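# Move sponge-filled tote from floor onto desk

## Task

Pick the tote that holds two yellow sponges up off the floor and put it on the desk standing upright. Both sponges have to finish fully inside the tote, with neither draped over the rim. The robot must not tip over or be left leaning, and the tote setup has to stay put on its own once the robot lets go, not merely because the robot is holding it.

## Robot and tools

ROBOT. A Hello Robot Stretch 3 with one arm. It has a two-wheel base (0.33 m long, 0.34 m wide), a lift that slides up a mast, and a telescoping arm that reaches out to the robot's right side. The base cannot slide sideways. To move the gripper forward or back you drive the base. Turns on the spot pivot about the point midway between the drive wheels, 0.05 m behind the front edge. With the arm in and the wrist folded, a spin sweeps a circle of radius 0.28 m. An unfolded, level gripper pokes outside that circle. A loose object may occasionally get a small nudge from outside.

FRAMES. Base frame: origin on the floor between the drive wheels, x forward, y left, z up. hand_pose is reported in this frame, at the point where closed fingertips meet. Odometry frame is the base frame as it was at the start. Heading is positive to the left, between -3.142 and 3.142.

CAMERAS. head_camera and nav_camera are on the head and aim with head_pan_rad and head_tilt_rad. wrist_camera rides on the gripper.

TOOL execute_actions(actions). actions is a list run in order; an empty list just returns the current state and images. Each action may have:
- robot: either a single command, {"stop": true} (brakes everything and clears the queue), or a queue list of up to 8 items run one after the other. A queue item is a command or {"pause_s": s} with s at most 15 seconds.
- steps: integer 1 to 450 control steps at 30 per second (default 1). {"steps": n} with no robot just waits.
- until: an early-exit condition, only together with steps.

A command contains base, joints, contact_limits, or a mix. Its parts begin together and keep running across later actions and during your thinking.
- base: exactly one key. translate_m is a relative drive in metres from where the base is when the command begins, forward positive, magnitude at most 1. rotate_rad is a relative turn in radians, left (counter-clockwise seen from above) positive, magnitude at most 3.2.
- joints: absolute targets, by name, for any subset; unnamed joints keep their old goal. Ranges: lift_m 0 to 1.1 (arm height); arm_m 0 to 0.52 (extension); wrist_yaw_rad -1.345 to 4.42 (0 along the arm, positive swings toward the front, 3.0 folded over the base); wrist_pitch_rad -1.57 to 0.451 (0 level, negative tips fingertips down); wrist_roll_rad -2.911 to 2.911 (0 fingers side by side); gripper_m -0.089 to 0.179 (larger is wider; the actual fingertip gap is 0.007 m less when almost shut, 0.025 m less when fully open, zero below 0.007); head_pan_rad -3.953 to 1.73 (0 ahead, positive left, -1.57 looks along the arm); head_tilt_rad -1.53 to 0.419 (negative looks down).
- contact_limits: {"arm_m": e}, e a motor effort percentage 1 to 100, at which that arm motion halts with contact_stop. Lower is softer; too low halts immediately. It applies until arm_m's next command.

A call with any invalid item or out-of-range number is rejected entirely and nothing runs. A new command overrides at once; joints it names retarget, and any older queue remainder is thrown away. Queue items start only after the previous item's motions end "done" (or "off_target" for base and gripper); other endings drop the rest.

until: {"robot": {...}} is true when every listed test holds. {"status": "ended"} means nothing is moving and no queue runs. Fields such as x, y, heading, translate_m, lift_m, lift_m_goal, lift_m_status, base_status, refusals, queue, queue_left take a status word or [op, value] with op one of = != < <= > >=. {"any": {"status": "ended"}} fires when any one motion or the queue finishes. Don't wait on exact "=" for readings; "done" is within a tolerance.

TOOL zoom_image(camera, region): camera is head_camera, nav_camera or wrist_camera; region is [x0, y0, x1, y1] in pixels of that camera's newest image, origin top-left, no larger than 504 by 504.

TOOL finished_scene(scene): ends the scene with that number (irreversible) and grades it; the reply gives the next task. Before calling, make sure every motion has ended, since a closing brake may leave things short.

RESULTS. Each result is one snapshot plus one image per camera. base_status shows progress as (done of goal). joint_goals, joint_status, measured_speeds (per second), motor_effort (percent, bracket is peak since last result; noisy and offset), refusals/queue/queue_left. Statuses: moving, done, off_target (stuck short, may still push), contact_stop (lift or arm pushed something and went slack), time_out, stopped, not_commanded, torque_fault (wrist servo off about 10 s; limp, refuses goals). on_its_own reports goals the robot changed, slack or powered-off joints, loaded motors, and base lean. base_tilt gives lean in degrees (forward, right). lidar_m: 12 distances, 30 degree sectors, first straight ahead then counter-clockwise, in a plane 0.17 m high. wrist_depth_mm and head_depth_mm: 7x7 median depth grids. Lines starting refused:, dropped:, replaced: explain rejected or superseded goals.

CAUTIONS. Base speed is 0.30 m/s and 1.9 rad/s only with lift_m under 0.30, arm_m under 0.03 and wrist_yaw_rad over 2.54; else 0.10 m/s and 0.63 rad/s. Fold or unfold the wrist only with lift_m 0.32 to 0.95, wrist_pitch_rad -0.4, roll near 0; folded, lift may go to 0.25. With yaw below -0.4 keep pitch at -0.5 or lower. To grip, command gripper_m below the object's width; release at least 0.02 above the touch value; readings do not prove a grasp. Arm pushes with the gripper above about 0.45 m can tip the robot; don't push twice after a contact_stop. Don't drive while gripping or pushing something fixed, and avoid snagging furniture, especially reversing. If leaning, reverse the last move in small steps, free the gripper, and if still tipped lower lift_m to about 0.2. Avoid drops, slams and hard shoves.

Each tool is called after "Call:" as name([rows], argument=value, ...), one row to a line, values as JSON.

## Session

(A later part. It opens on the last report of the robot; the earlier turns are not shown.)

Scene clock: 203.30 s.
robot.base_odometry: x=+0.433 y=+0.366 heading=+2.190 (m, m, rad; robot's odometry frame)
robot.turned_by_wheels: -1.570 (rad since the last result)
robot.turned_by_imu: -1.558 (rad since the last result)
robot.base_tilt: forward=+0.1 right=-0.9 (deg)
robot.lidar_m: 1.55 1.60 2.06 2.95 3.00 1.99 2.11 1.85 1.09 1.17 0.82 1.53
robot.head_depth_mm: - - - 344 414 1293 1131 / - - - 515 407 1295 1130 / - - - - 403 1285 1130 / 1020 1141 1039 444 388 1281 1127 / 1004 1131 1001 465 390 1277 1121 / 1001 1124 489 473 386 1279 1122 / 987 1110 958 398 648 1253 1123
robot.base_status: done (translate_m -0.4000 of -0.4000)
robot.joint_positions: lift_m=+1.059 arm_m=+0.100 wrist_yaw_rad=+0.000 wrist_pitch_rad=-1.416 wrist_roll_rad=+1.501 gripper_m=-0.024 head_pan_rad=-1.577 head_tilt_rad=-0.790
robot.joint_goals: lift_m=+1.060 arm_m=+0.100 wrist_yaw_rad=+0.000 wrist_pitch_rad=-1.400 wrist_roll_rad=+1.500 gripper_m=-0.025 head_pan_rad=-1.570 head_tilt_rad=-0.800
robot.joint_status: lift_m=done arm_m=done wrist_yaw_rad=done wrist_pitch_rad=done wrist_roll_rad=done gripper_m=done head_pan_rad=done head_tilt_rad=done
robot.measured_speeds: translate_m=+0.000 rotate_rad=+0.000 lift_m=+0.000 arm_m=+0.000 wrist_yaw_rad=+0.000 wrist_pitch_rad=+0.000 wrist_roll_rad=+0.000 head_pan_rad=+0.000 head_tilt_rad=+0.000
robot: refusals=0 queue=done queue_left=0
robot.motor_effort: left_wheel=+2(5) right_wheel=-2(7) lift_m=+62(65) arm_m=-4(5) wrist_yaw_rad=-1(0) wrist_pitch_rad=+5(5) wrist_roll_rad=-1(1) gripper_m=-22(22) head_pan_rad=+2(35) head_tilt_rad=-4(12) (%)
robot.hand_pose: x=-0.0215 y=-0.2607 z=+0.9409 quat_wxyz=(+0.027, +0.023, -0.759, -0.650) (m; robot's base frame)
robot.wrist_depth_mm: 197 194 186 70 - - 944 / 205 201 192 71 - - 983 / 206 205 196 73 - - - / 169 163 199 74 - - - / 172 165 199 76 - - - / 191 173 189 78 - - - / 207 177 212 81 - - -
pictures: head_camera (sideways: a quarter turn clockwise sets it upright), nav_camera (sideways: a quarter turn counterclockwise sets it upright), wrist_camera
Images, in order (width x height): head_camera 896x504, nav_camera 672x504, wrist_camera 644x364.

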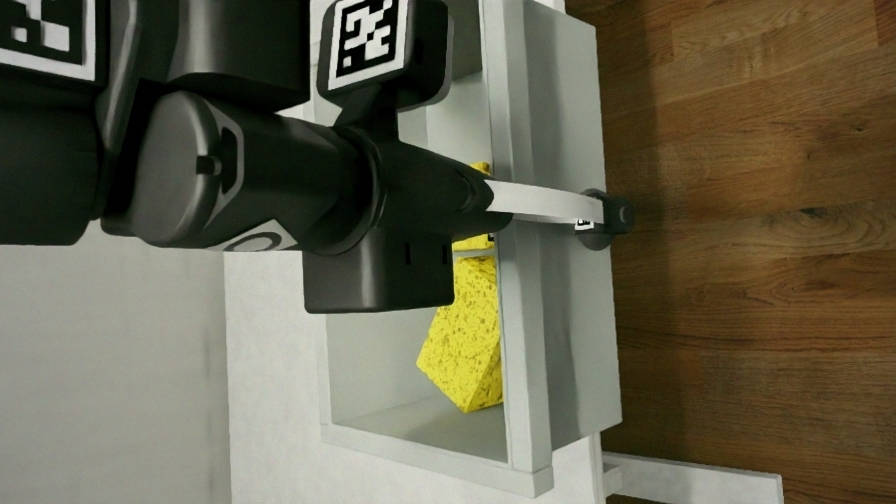

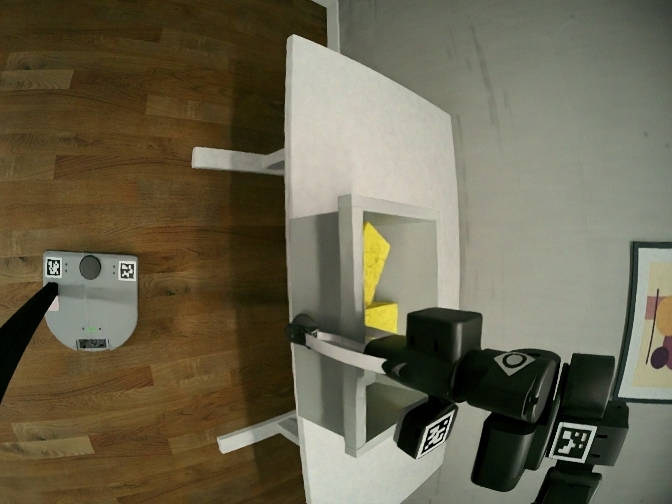

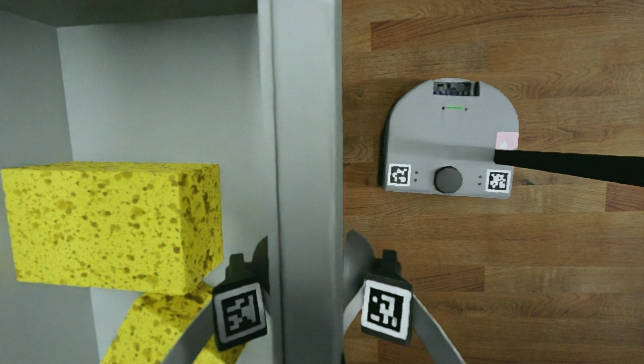

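Call:
execute_actions([
  {"robot":{"joints":{"arm_m":0.51,"head_tilt_rad":-0.7}},"steps":450,"until":{"robot":{"status":"ended"}}},
])

Scene clock: 210.37 s.
robot.base_odometry: x=+0.433 y=+0.366 heading=+2.190 (m, m, rad; robot's odometry frame)
robot.turned_by_wheels: +0.000 (rad since the last result)
robot.turned_by_imu: +0.002 (rad since the last result)
robot.base_tilt: forward=+0.1 right=-0.9 (deg)
robot.lidar_m: 1.55 1.60 2.05 2.96 3.02 2.00 2.12 1.84 1.09 1.17 0.82 1.53
robot.head_depth_mm: 1059 1168 1131 866 719 1339 1159 / 1028 1110 1040 862 701 1337 1160 / 1040 798 710 860 699 1334 1155 / 985 792 720 859 695 1339 1152 / 987 806 697 854 695 1298 1156 / 973 1084 1104 853 693 1302 1146 / 963 1097 1105 851 693 1280 1148
robot.base_status: done (translate_m -0.4000 of -0.4000)
robot.joint_positions: lift_m=+1.059 arm_m=+0.510 wrist_yaw_rad=+0.000 wrist_pitch_rad=-1.416 wrist_roll_rad=+1.501 gripper_m=-0.024 head_pan_rad=-1.577 head_tilt_rad=-0.704
robot.joint_goals: lift_m=+1.060 arm_m=+0.510 wrist_yaw_rad=+0.000 wrist_pitch_rad=-1.400 wrist_roll_rad=+1.500 gripper_m=-0.025 head_pan_rad=-1.570 head_tilt_rad=-0.700
robot.joint_status: lift_m=done arm_m=done wrist_yaw_rad=done wrist_pitch_rad=done wrist_roll_rad=done gripper_m=done head_pan_rad=done head_tilt_rad=done
robot.measured_speeds: translate_m=+0.000 rotate_rad=+0.000 lift_m=+0.000 arm_m=+0.000 wrist_yaw_rad=+0.000 wrist_pitch_rad=+0.000 wrist_roll_rad=+0.000 head_pan_rad=+0.000 head_tilt_rad=+0.000
robot: refusals=0 queue=done queue_left=0
robot.motor_effort: left_wheel=+2(2) right_wheel=-3(3) lift_m=+62(62) arm_m=+4(4) wrist_yaw_rad=+0(0) wrist_pitch_rad=+5(5) wrist_roll_rad=+0(1) gripper_m=-22(21) head_pan_rad=+3(2) head_tilt_rad=+1(10) (%)
robot.hand_pose: x=-0.0216 y=-0.6701 z=+0.9409 quat_wxyz=(+0.027, +0.022, -0.759, -0.650) (m; robot's base frame)
robot.wrist_depth_mm: 197 194 188 69 348 336 331 / 204 202 194 71 357 347 335 / 206 207 197 73 361 354 344 / 168 163 198 74 368 359 347 / 172 165 199 76 380 364 358 / 192 171 188 78 377 372 368 / 208 177 212 80 397 380 -
pictures: head_camera (sideways: a quarter turn clockwise sets it upright), nav_camera (sideways: a quarter turn counterclockwise sets it upright), wrist_camera
Images, in order (width x height): head_camera 896x504, nav_camera 672x504, wrist_camera 644x364.

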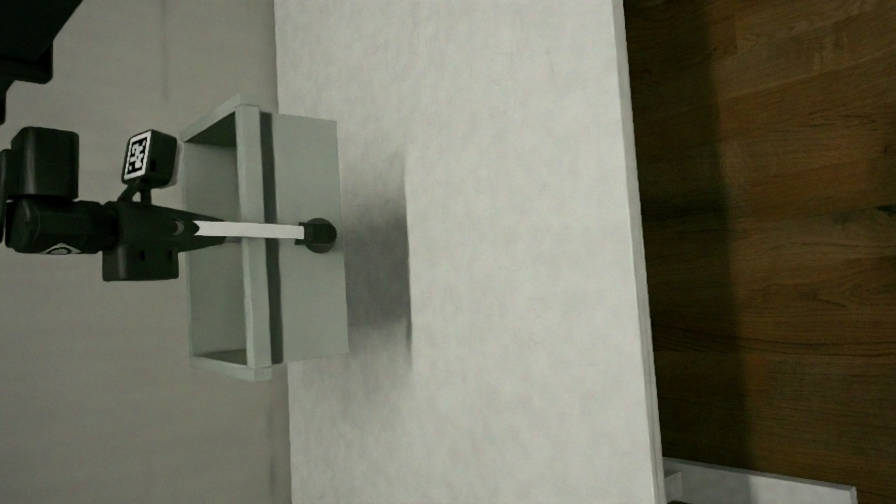

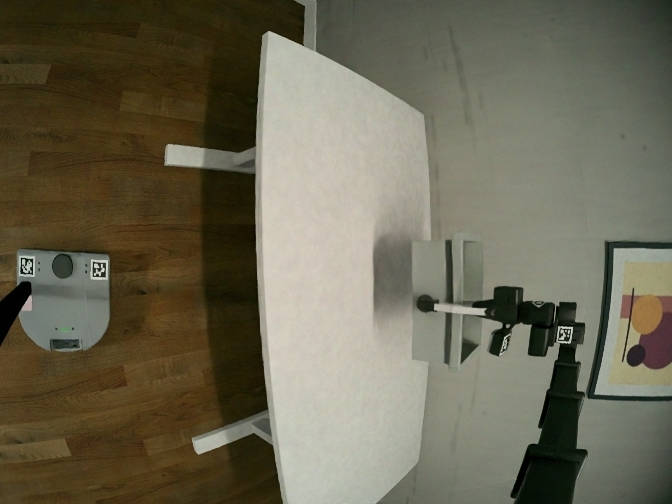

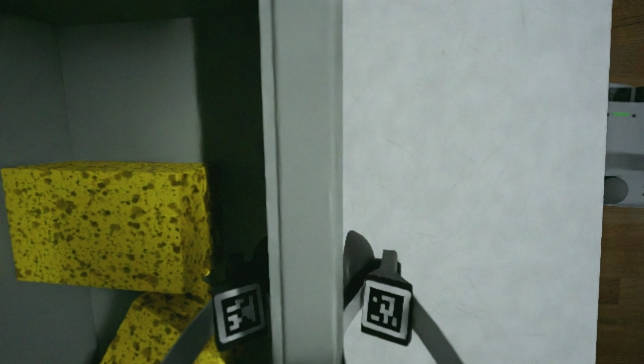

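Call:
execute_actions([
  {"robot":[{"joints":{"arm_m":0.44,"lift_m":0.92}}],"steps":450,"until":{"robot":{"status":"ended"}}},
])

Scene clock: 216.97 s.
robot.base_odometry: x=+0.433 y=+0.366 heading=+2.190 (m, m, rad; robot's odometry frame)
robot.turned_by_wheels: +0.000 (rad since the last result)
robot.turned_by_imu: +0.001 (rad since the last result)
robot.base_tilt: forward=+0.1 right=-0.8 (deg)
robot.lidar_m: 1.55 1.60 2.05 2.95 3.00 1.98 2.12 1.84 1.09 1.17 0.82 1.53
robot.head_depth_mm: 1028 1168 - - 711 1341 1167 / 1016 - 1016 821 698 1341 1162 / 1004 - 887 750 697 1334 1154 / 992 1116 868 751 697 1341 1151 / 985 1118 876 739 695 1300 1150 / 974 1109 1110 855 692 1302 1146 / 964 1096 1103 850 692 1282 1146
robot.base_status: done (translate_m -0.4000 of -0.4000)
robot.joint_positions: lift_m=+0.921 arm_m=+0.440 wrist_yaw_rad=+0.000 wrist_pitch_rad=-1.415 wrist_roll_rad=+1.501 gripper_m=-0.024 head_pan_rad=-1.577 head_tilt_rad=-0.704
robot.joint_goals: lift_m=+0.920 arm_m=+0.440 wrist_yaw_rad=+0.000 wrist_pitch_rad=-1.400 wrist_roll_rad=+1.500 gripper_m=-0.025 head_pan_rad=-1.570 head_tilt_rad=-0.700
robot.joint_status: lift_m=done arm_m=done wrist_yaw_rad=done wrist_pitch_rad=done wrist_roll_rad=done gripper_m=done head_pan_rad=done head_tilt_rad=done
robot.measured_speeds: translate_m=+0.000 rotate_rad=+0.000 lift_m=+0.000 arm_m=+0.000 wrist_yaw_rad=+0.000 wrist_pitch_rad=+0.000 wrist_roll_rad=+0.000 head_pan_rad=+0.000 head_tilt_rad=+0.000
robot: refusals=0 queue=done queue_left=0
robot.motor_effort: left_wheel=+2(2) right_wheel=-2(2) lift_m=+19(62) arm_m=-4(5) wrist_yaw_rad=+0(1) wrist_pitch_rad=+5(5) wrist_roll_rad=-1(0) gripper_m=-21(22) head_pan_rad=+3(2) head_tilt_rad=+2(2) (%)
robot.hand_pose: x=-0.0216 y=-0.6008 z=+0.8024 quat_wxyz=(+0.027, +0.022, -0.759, -0.650) (m; robot's base frame)
robot.wrist_depth_mm: 196 193 188 69 221 214 207 / 205 201 193 71 224 218 211 / 205 206 197 73 227 222 214 / 168 163 198 75 232 224 220 / 172 166 198 76 236 230 222 / 191 171 192 78 241 232 227 / 207 177 213 81 248 236 232
pictures: head_camera (sideways: a quarter turn clockwise sets it upright), nav_camera (sideways: a quarter turn counterclockwise sets it upright), wrist_camera
Images, in order (width x height): head_camera 896x504, nav_camera 672x504, wrist_camera 644x364.

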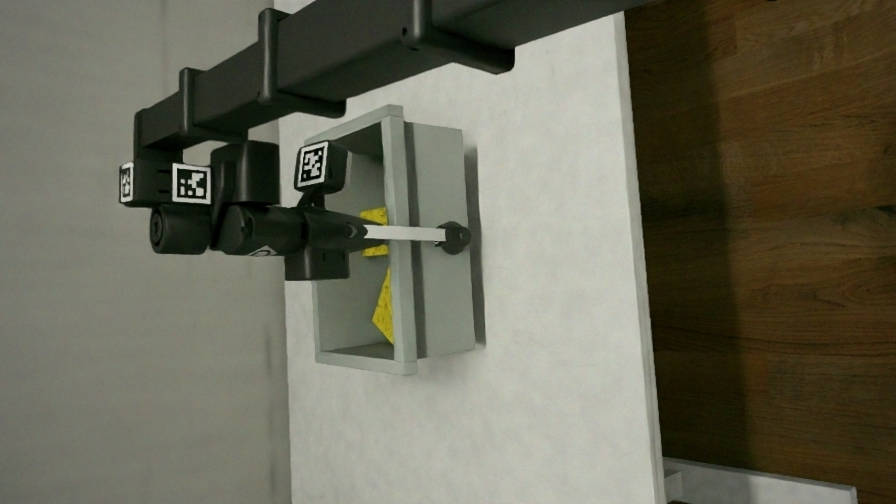

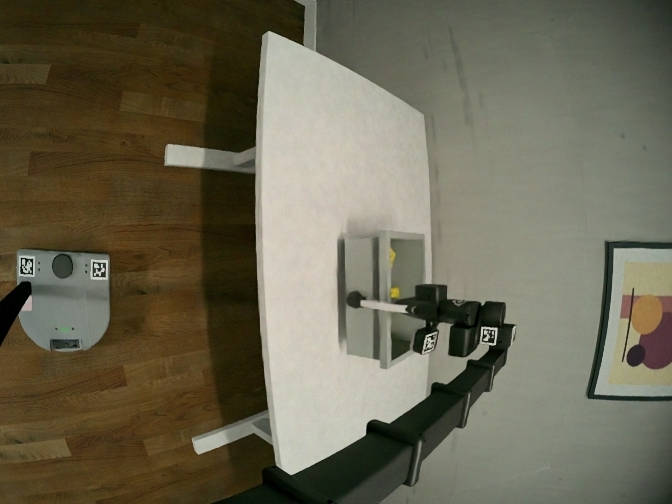

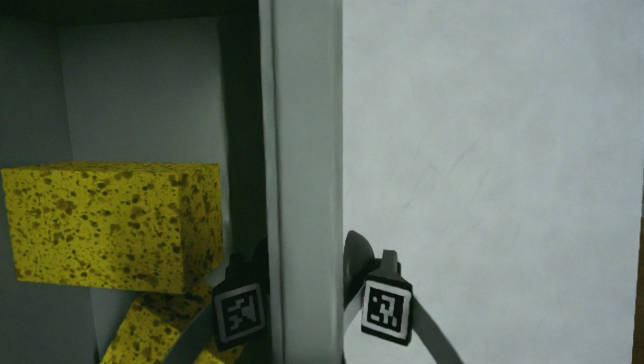

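Call:
execute_actions([
  {"robot":[{"joints":{"lift_m":0.893}},{"joints":{"lift_m":0.882,"wrist_pitch_rad":-1.5}}],"steps":450,"until":{"robot":{"status":"ended"}}},
])

Scene clock: 222.30 s.
robot.base_odometry: x=+0.433 y=+0.366 heading=+2.190 (m, m, rad; robot's odometry frame)
robot.turned_by_wheels: +0.000 (rad since the last result)
robot.turned_by_imu: +0.001 (rad since the last result)
robot.base_tilt: forward=+0.1 right=-0.9 (deg)
robot.lidar_m: 1.55 1.60 2.06 2.96 3.02 1.98 2.11 1.85 1.09 1.17 0.82 1.53
robot.head_depth_mm: 1024 1168 1181 - - 1315 1137 / 1013 1133 - 783 700 1338 1157 / 1006 1099 - 771 697 1332 1148 / 997 1108 1163 759 696 1337 1156 / 988 1120 1110 755 694 1300 1153 / 979 1107 1104 827 693 1298 1151 / 966 1091 1103 849 691 1279 1147
robot.base_status: done (translate_m -0.4000 of -0.4000)
robot.joint_positions: lift_m=+0.883 arm_m=+0.440 wrist_yaw_rad=+0.000 wrist_pitch_rad=-1.499 wrist_roll_rad=+1.501 gripper_m=-0.024 head_pan_rad=-1.577 head_tilt_rad=-0.704
robot.joint_goals: lift_m=+0.882 arm_m=+0.440 wrist_yaw_rad=+0.000 wrist_pitch_rad=-1.500 wrist_roll_rad=+1.500 gripper_m=-0.025 head_pan_rad=-1.570 head_tilt_rad=-0.700
robot.joint_status: lift_m=done arm_m=done wrist_yaw_rad=done wrist_pitch_rad=done wrist_roll_rad=done gripper_m=done head_pan_rad=done head_tilt_rad=done
robot.measured_speeds: translate_m=+0.000 rotate_rad=+0.000 lift_m=+0.000 arm_m=+0.000 wrist_yaw_rad=+0.000 wrist_pitch_rad=+0.000 wrist_roll_rad=+0.000 head_pan_rad=+0.000 head_tilt_rad=+0.000
robot: refusals=0 queue=done queue_left=0
robot.motor_effort: left_wheel=+1(1) right_wheel=-2(3) lift_m=+18(18) arm_m=-4(4) wrist_yaw_rad=+0(0) wrist_pitch_rad=+0(6) wrist_roll_rad=-1(1) gripper_m=-23(22) head_pan_rad=+2(2) head_tilt_rad=+1(2) (%)
robot.hand_pose: x=-0.0216 y=-0.5793 z=+0.7640 quat_wxyz=(+0.026, +0.023, -0.731, -0.681) (m; robot's base frame)
robot.wrist_depth_mm: 188 189 185 73 188 188 185 / 196 194 190 74 192 189 190 / 198 196 195 75 194 193 192 / 157 156 198 77 198 197 195 / 159 158 201 78 202 202 198 / 162 161 206 80 206 205 203 / 214 165 201 82 213 210 208
pictures: head_camera (sideways: a quarter turn clockwise sets it upright), nav_camera (sideways: a quarter turn counterclockwise sets it upright), wrist_camera
Images, in order (width x height): head_camera 896x504, nav_camera 672x504, wrist_camera 644x364.

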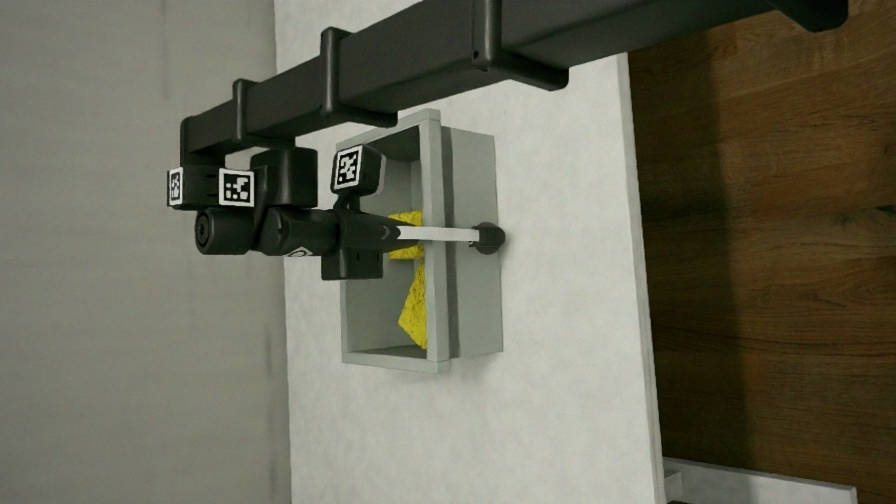

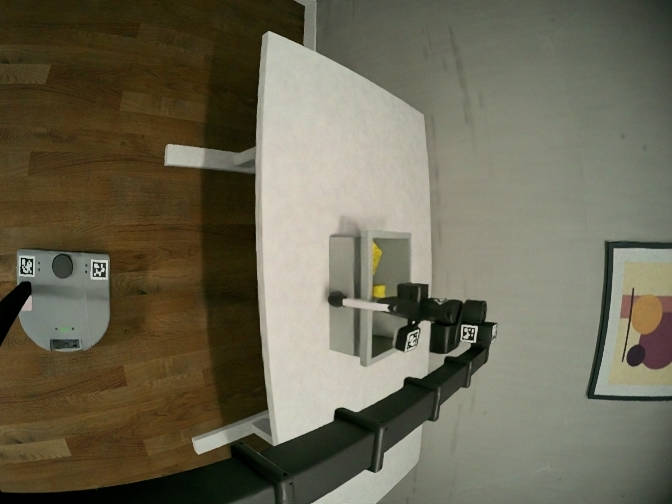

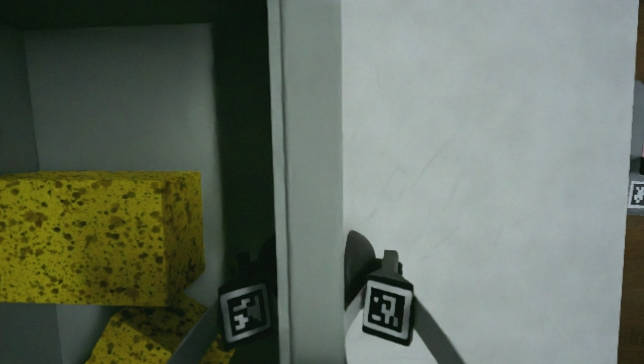

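The tote is resting on the desk, so I'll release it and lift the gripper clear.

Call:
execute_actions([
  {"robot":[{"joints":{"gripper_m":0.065}},{"joints":{"lift_m":1.02}}],"steps":450,"until":{"robot":{"status":"ended"}}},
])

Scene clock: 228.67 s.
robot.base_odometry: x=+0.433 y=+0.366 heading=+2.190 (m, m, rad; robot's odometry frame)
robot.turned_by_wheels: +0.000 (rad since the last result)
robot.turned_by_imu: +0.002 (rad since the last result)
robot.base_tilt: forward=+0.1 right=-0.9 (deg)
robot.lidar_m: 1.55 1.60 2.05 2.95 3.00 1.99 2.12 1.84 1.09 1.17 0.82 1.53
robot.head_depth_mm: - 1198 1120 862 721 1349 1157 / - 1160 1118 809 700 1344 1161 / - 1141 1121 780 697 1337 1151 / 990 - 1108 763 696 1335 1157 / 985 1119 1110 759 695 1310 1157 / 976 1107 1111 828 693 1300 1149 / 969 1098 1106 852 692 1283 1149
robot.base_status: done (translate_m -0.4000 of -0.4000)
robot.joint_positions: lift_m=+1.019 arm_m=+0.440 wrist_yaw_rad=+0.000 wrist_pitch_rad=-1.498 wrist_roll_rad=+1.501 gripper_m=+0.065 head_pan_rad=-1.577 head_tilt_rad=-0.704
robot.joint_goals: lift_m=+1.020 arm_m=+0.440 wrist_yaw_rad=+0.000 wrist_pitch_rad=-1.500 wrist_roll_rad=+1.500 gripper_m=+0.065 head_pan_rad=-1.570 head_tilt_rad=-0.700
robot.joint_status: lift_m=done arm_m=done wrist_yaw_rad=done wrist_pitch_rad=done wrist_roll_rad=done gripper_m=done head_pan_rad=done head_tilt_rad=done
robot.measured_speeds: translate_m=+0.000 rotate_rad=+0.000 lift_m=+0.000 arm_m=+0.000 wrist_yaw_rad=+0.000 wrist_pitch_rad=+0.000 wrist_roll_rad=+0.000 head_pan_rad=+0.000 head_tilt_rad=+0.000
robot: refusals=0 queue=done queue_left=0
robot.motor_effort: left_wheel=+2(2) right_wheel=-2(2) lift_m=+58(60) arm_m=-4(4) wrist_yaw_rad=+0(0) wrist_pitch_rad=+0(0) wrist_roll_rad=-1(1) gripper_m=+1(88) head_pan_rad=+2(2) head_tilt_rad=+2(2) (%)
robot.hand_pose: x=-0.0216 y=-0.5794 z=+0.9006 quat_wxyz=(+0.026, +0.023, -0.731, -0.681) (m; robot's base frame)
robot.wrist_depth_mm: 214 212 213 318 319 318 963 / 228 296 329 324 327 325 985 / 240 314 335 333 331 328 - / 239 293 301 336 333 338 - / 243 301 330 341 344 346 - / 302 309 358 351 - 354 - / 376 290 331 340 357 - -
pictures: head_camera (sideways: a quarter turn clockwise sets it upright), nav_camera (sideways: a quarter turn counterclockwise sets it upright), wrist_camera
Images, in order (width x height): head_camera 896x504, nav_camera 672x504, wrist_camera 644x364.

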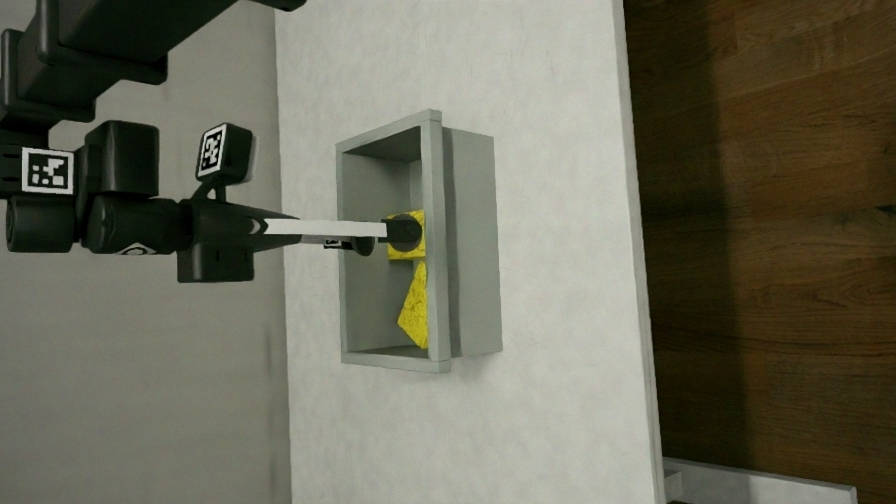

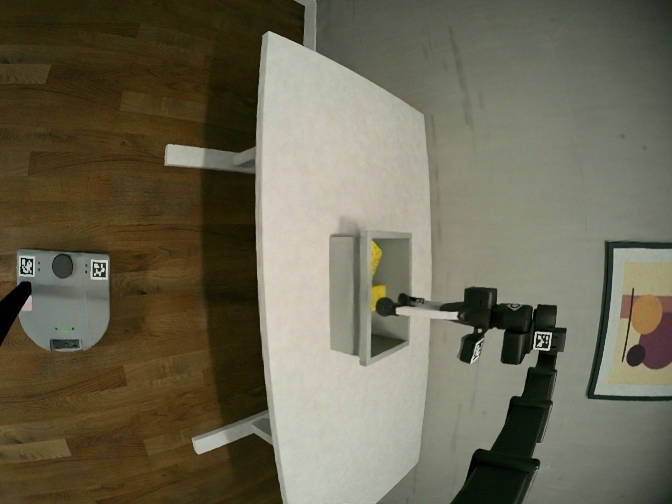

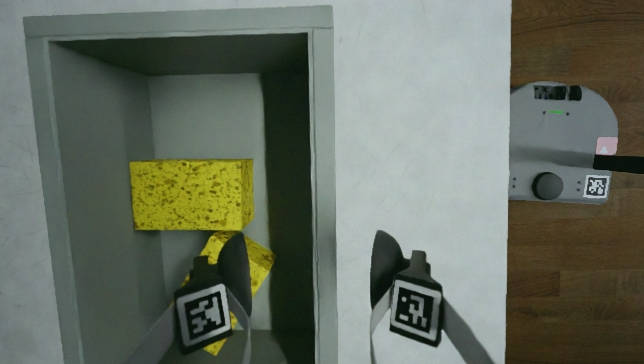

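Call:
finished_scene(scene=1)

The scene is finished: the task was done.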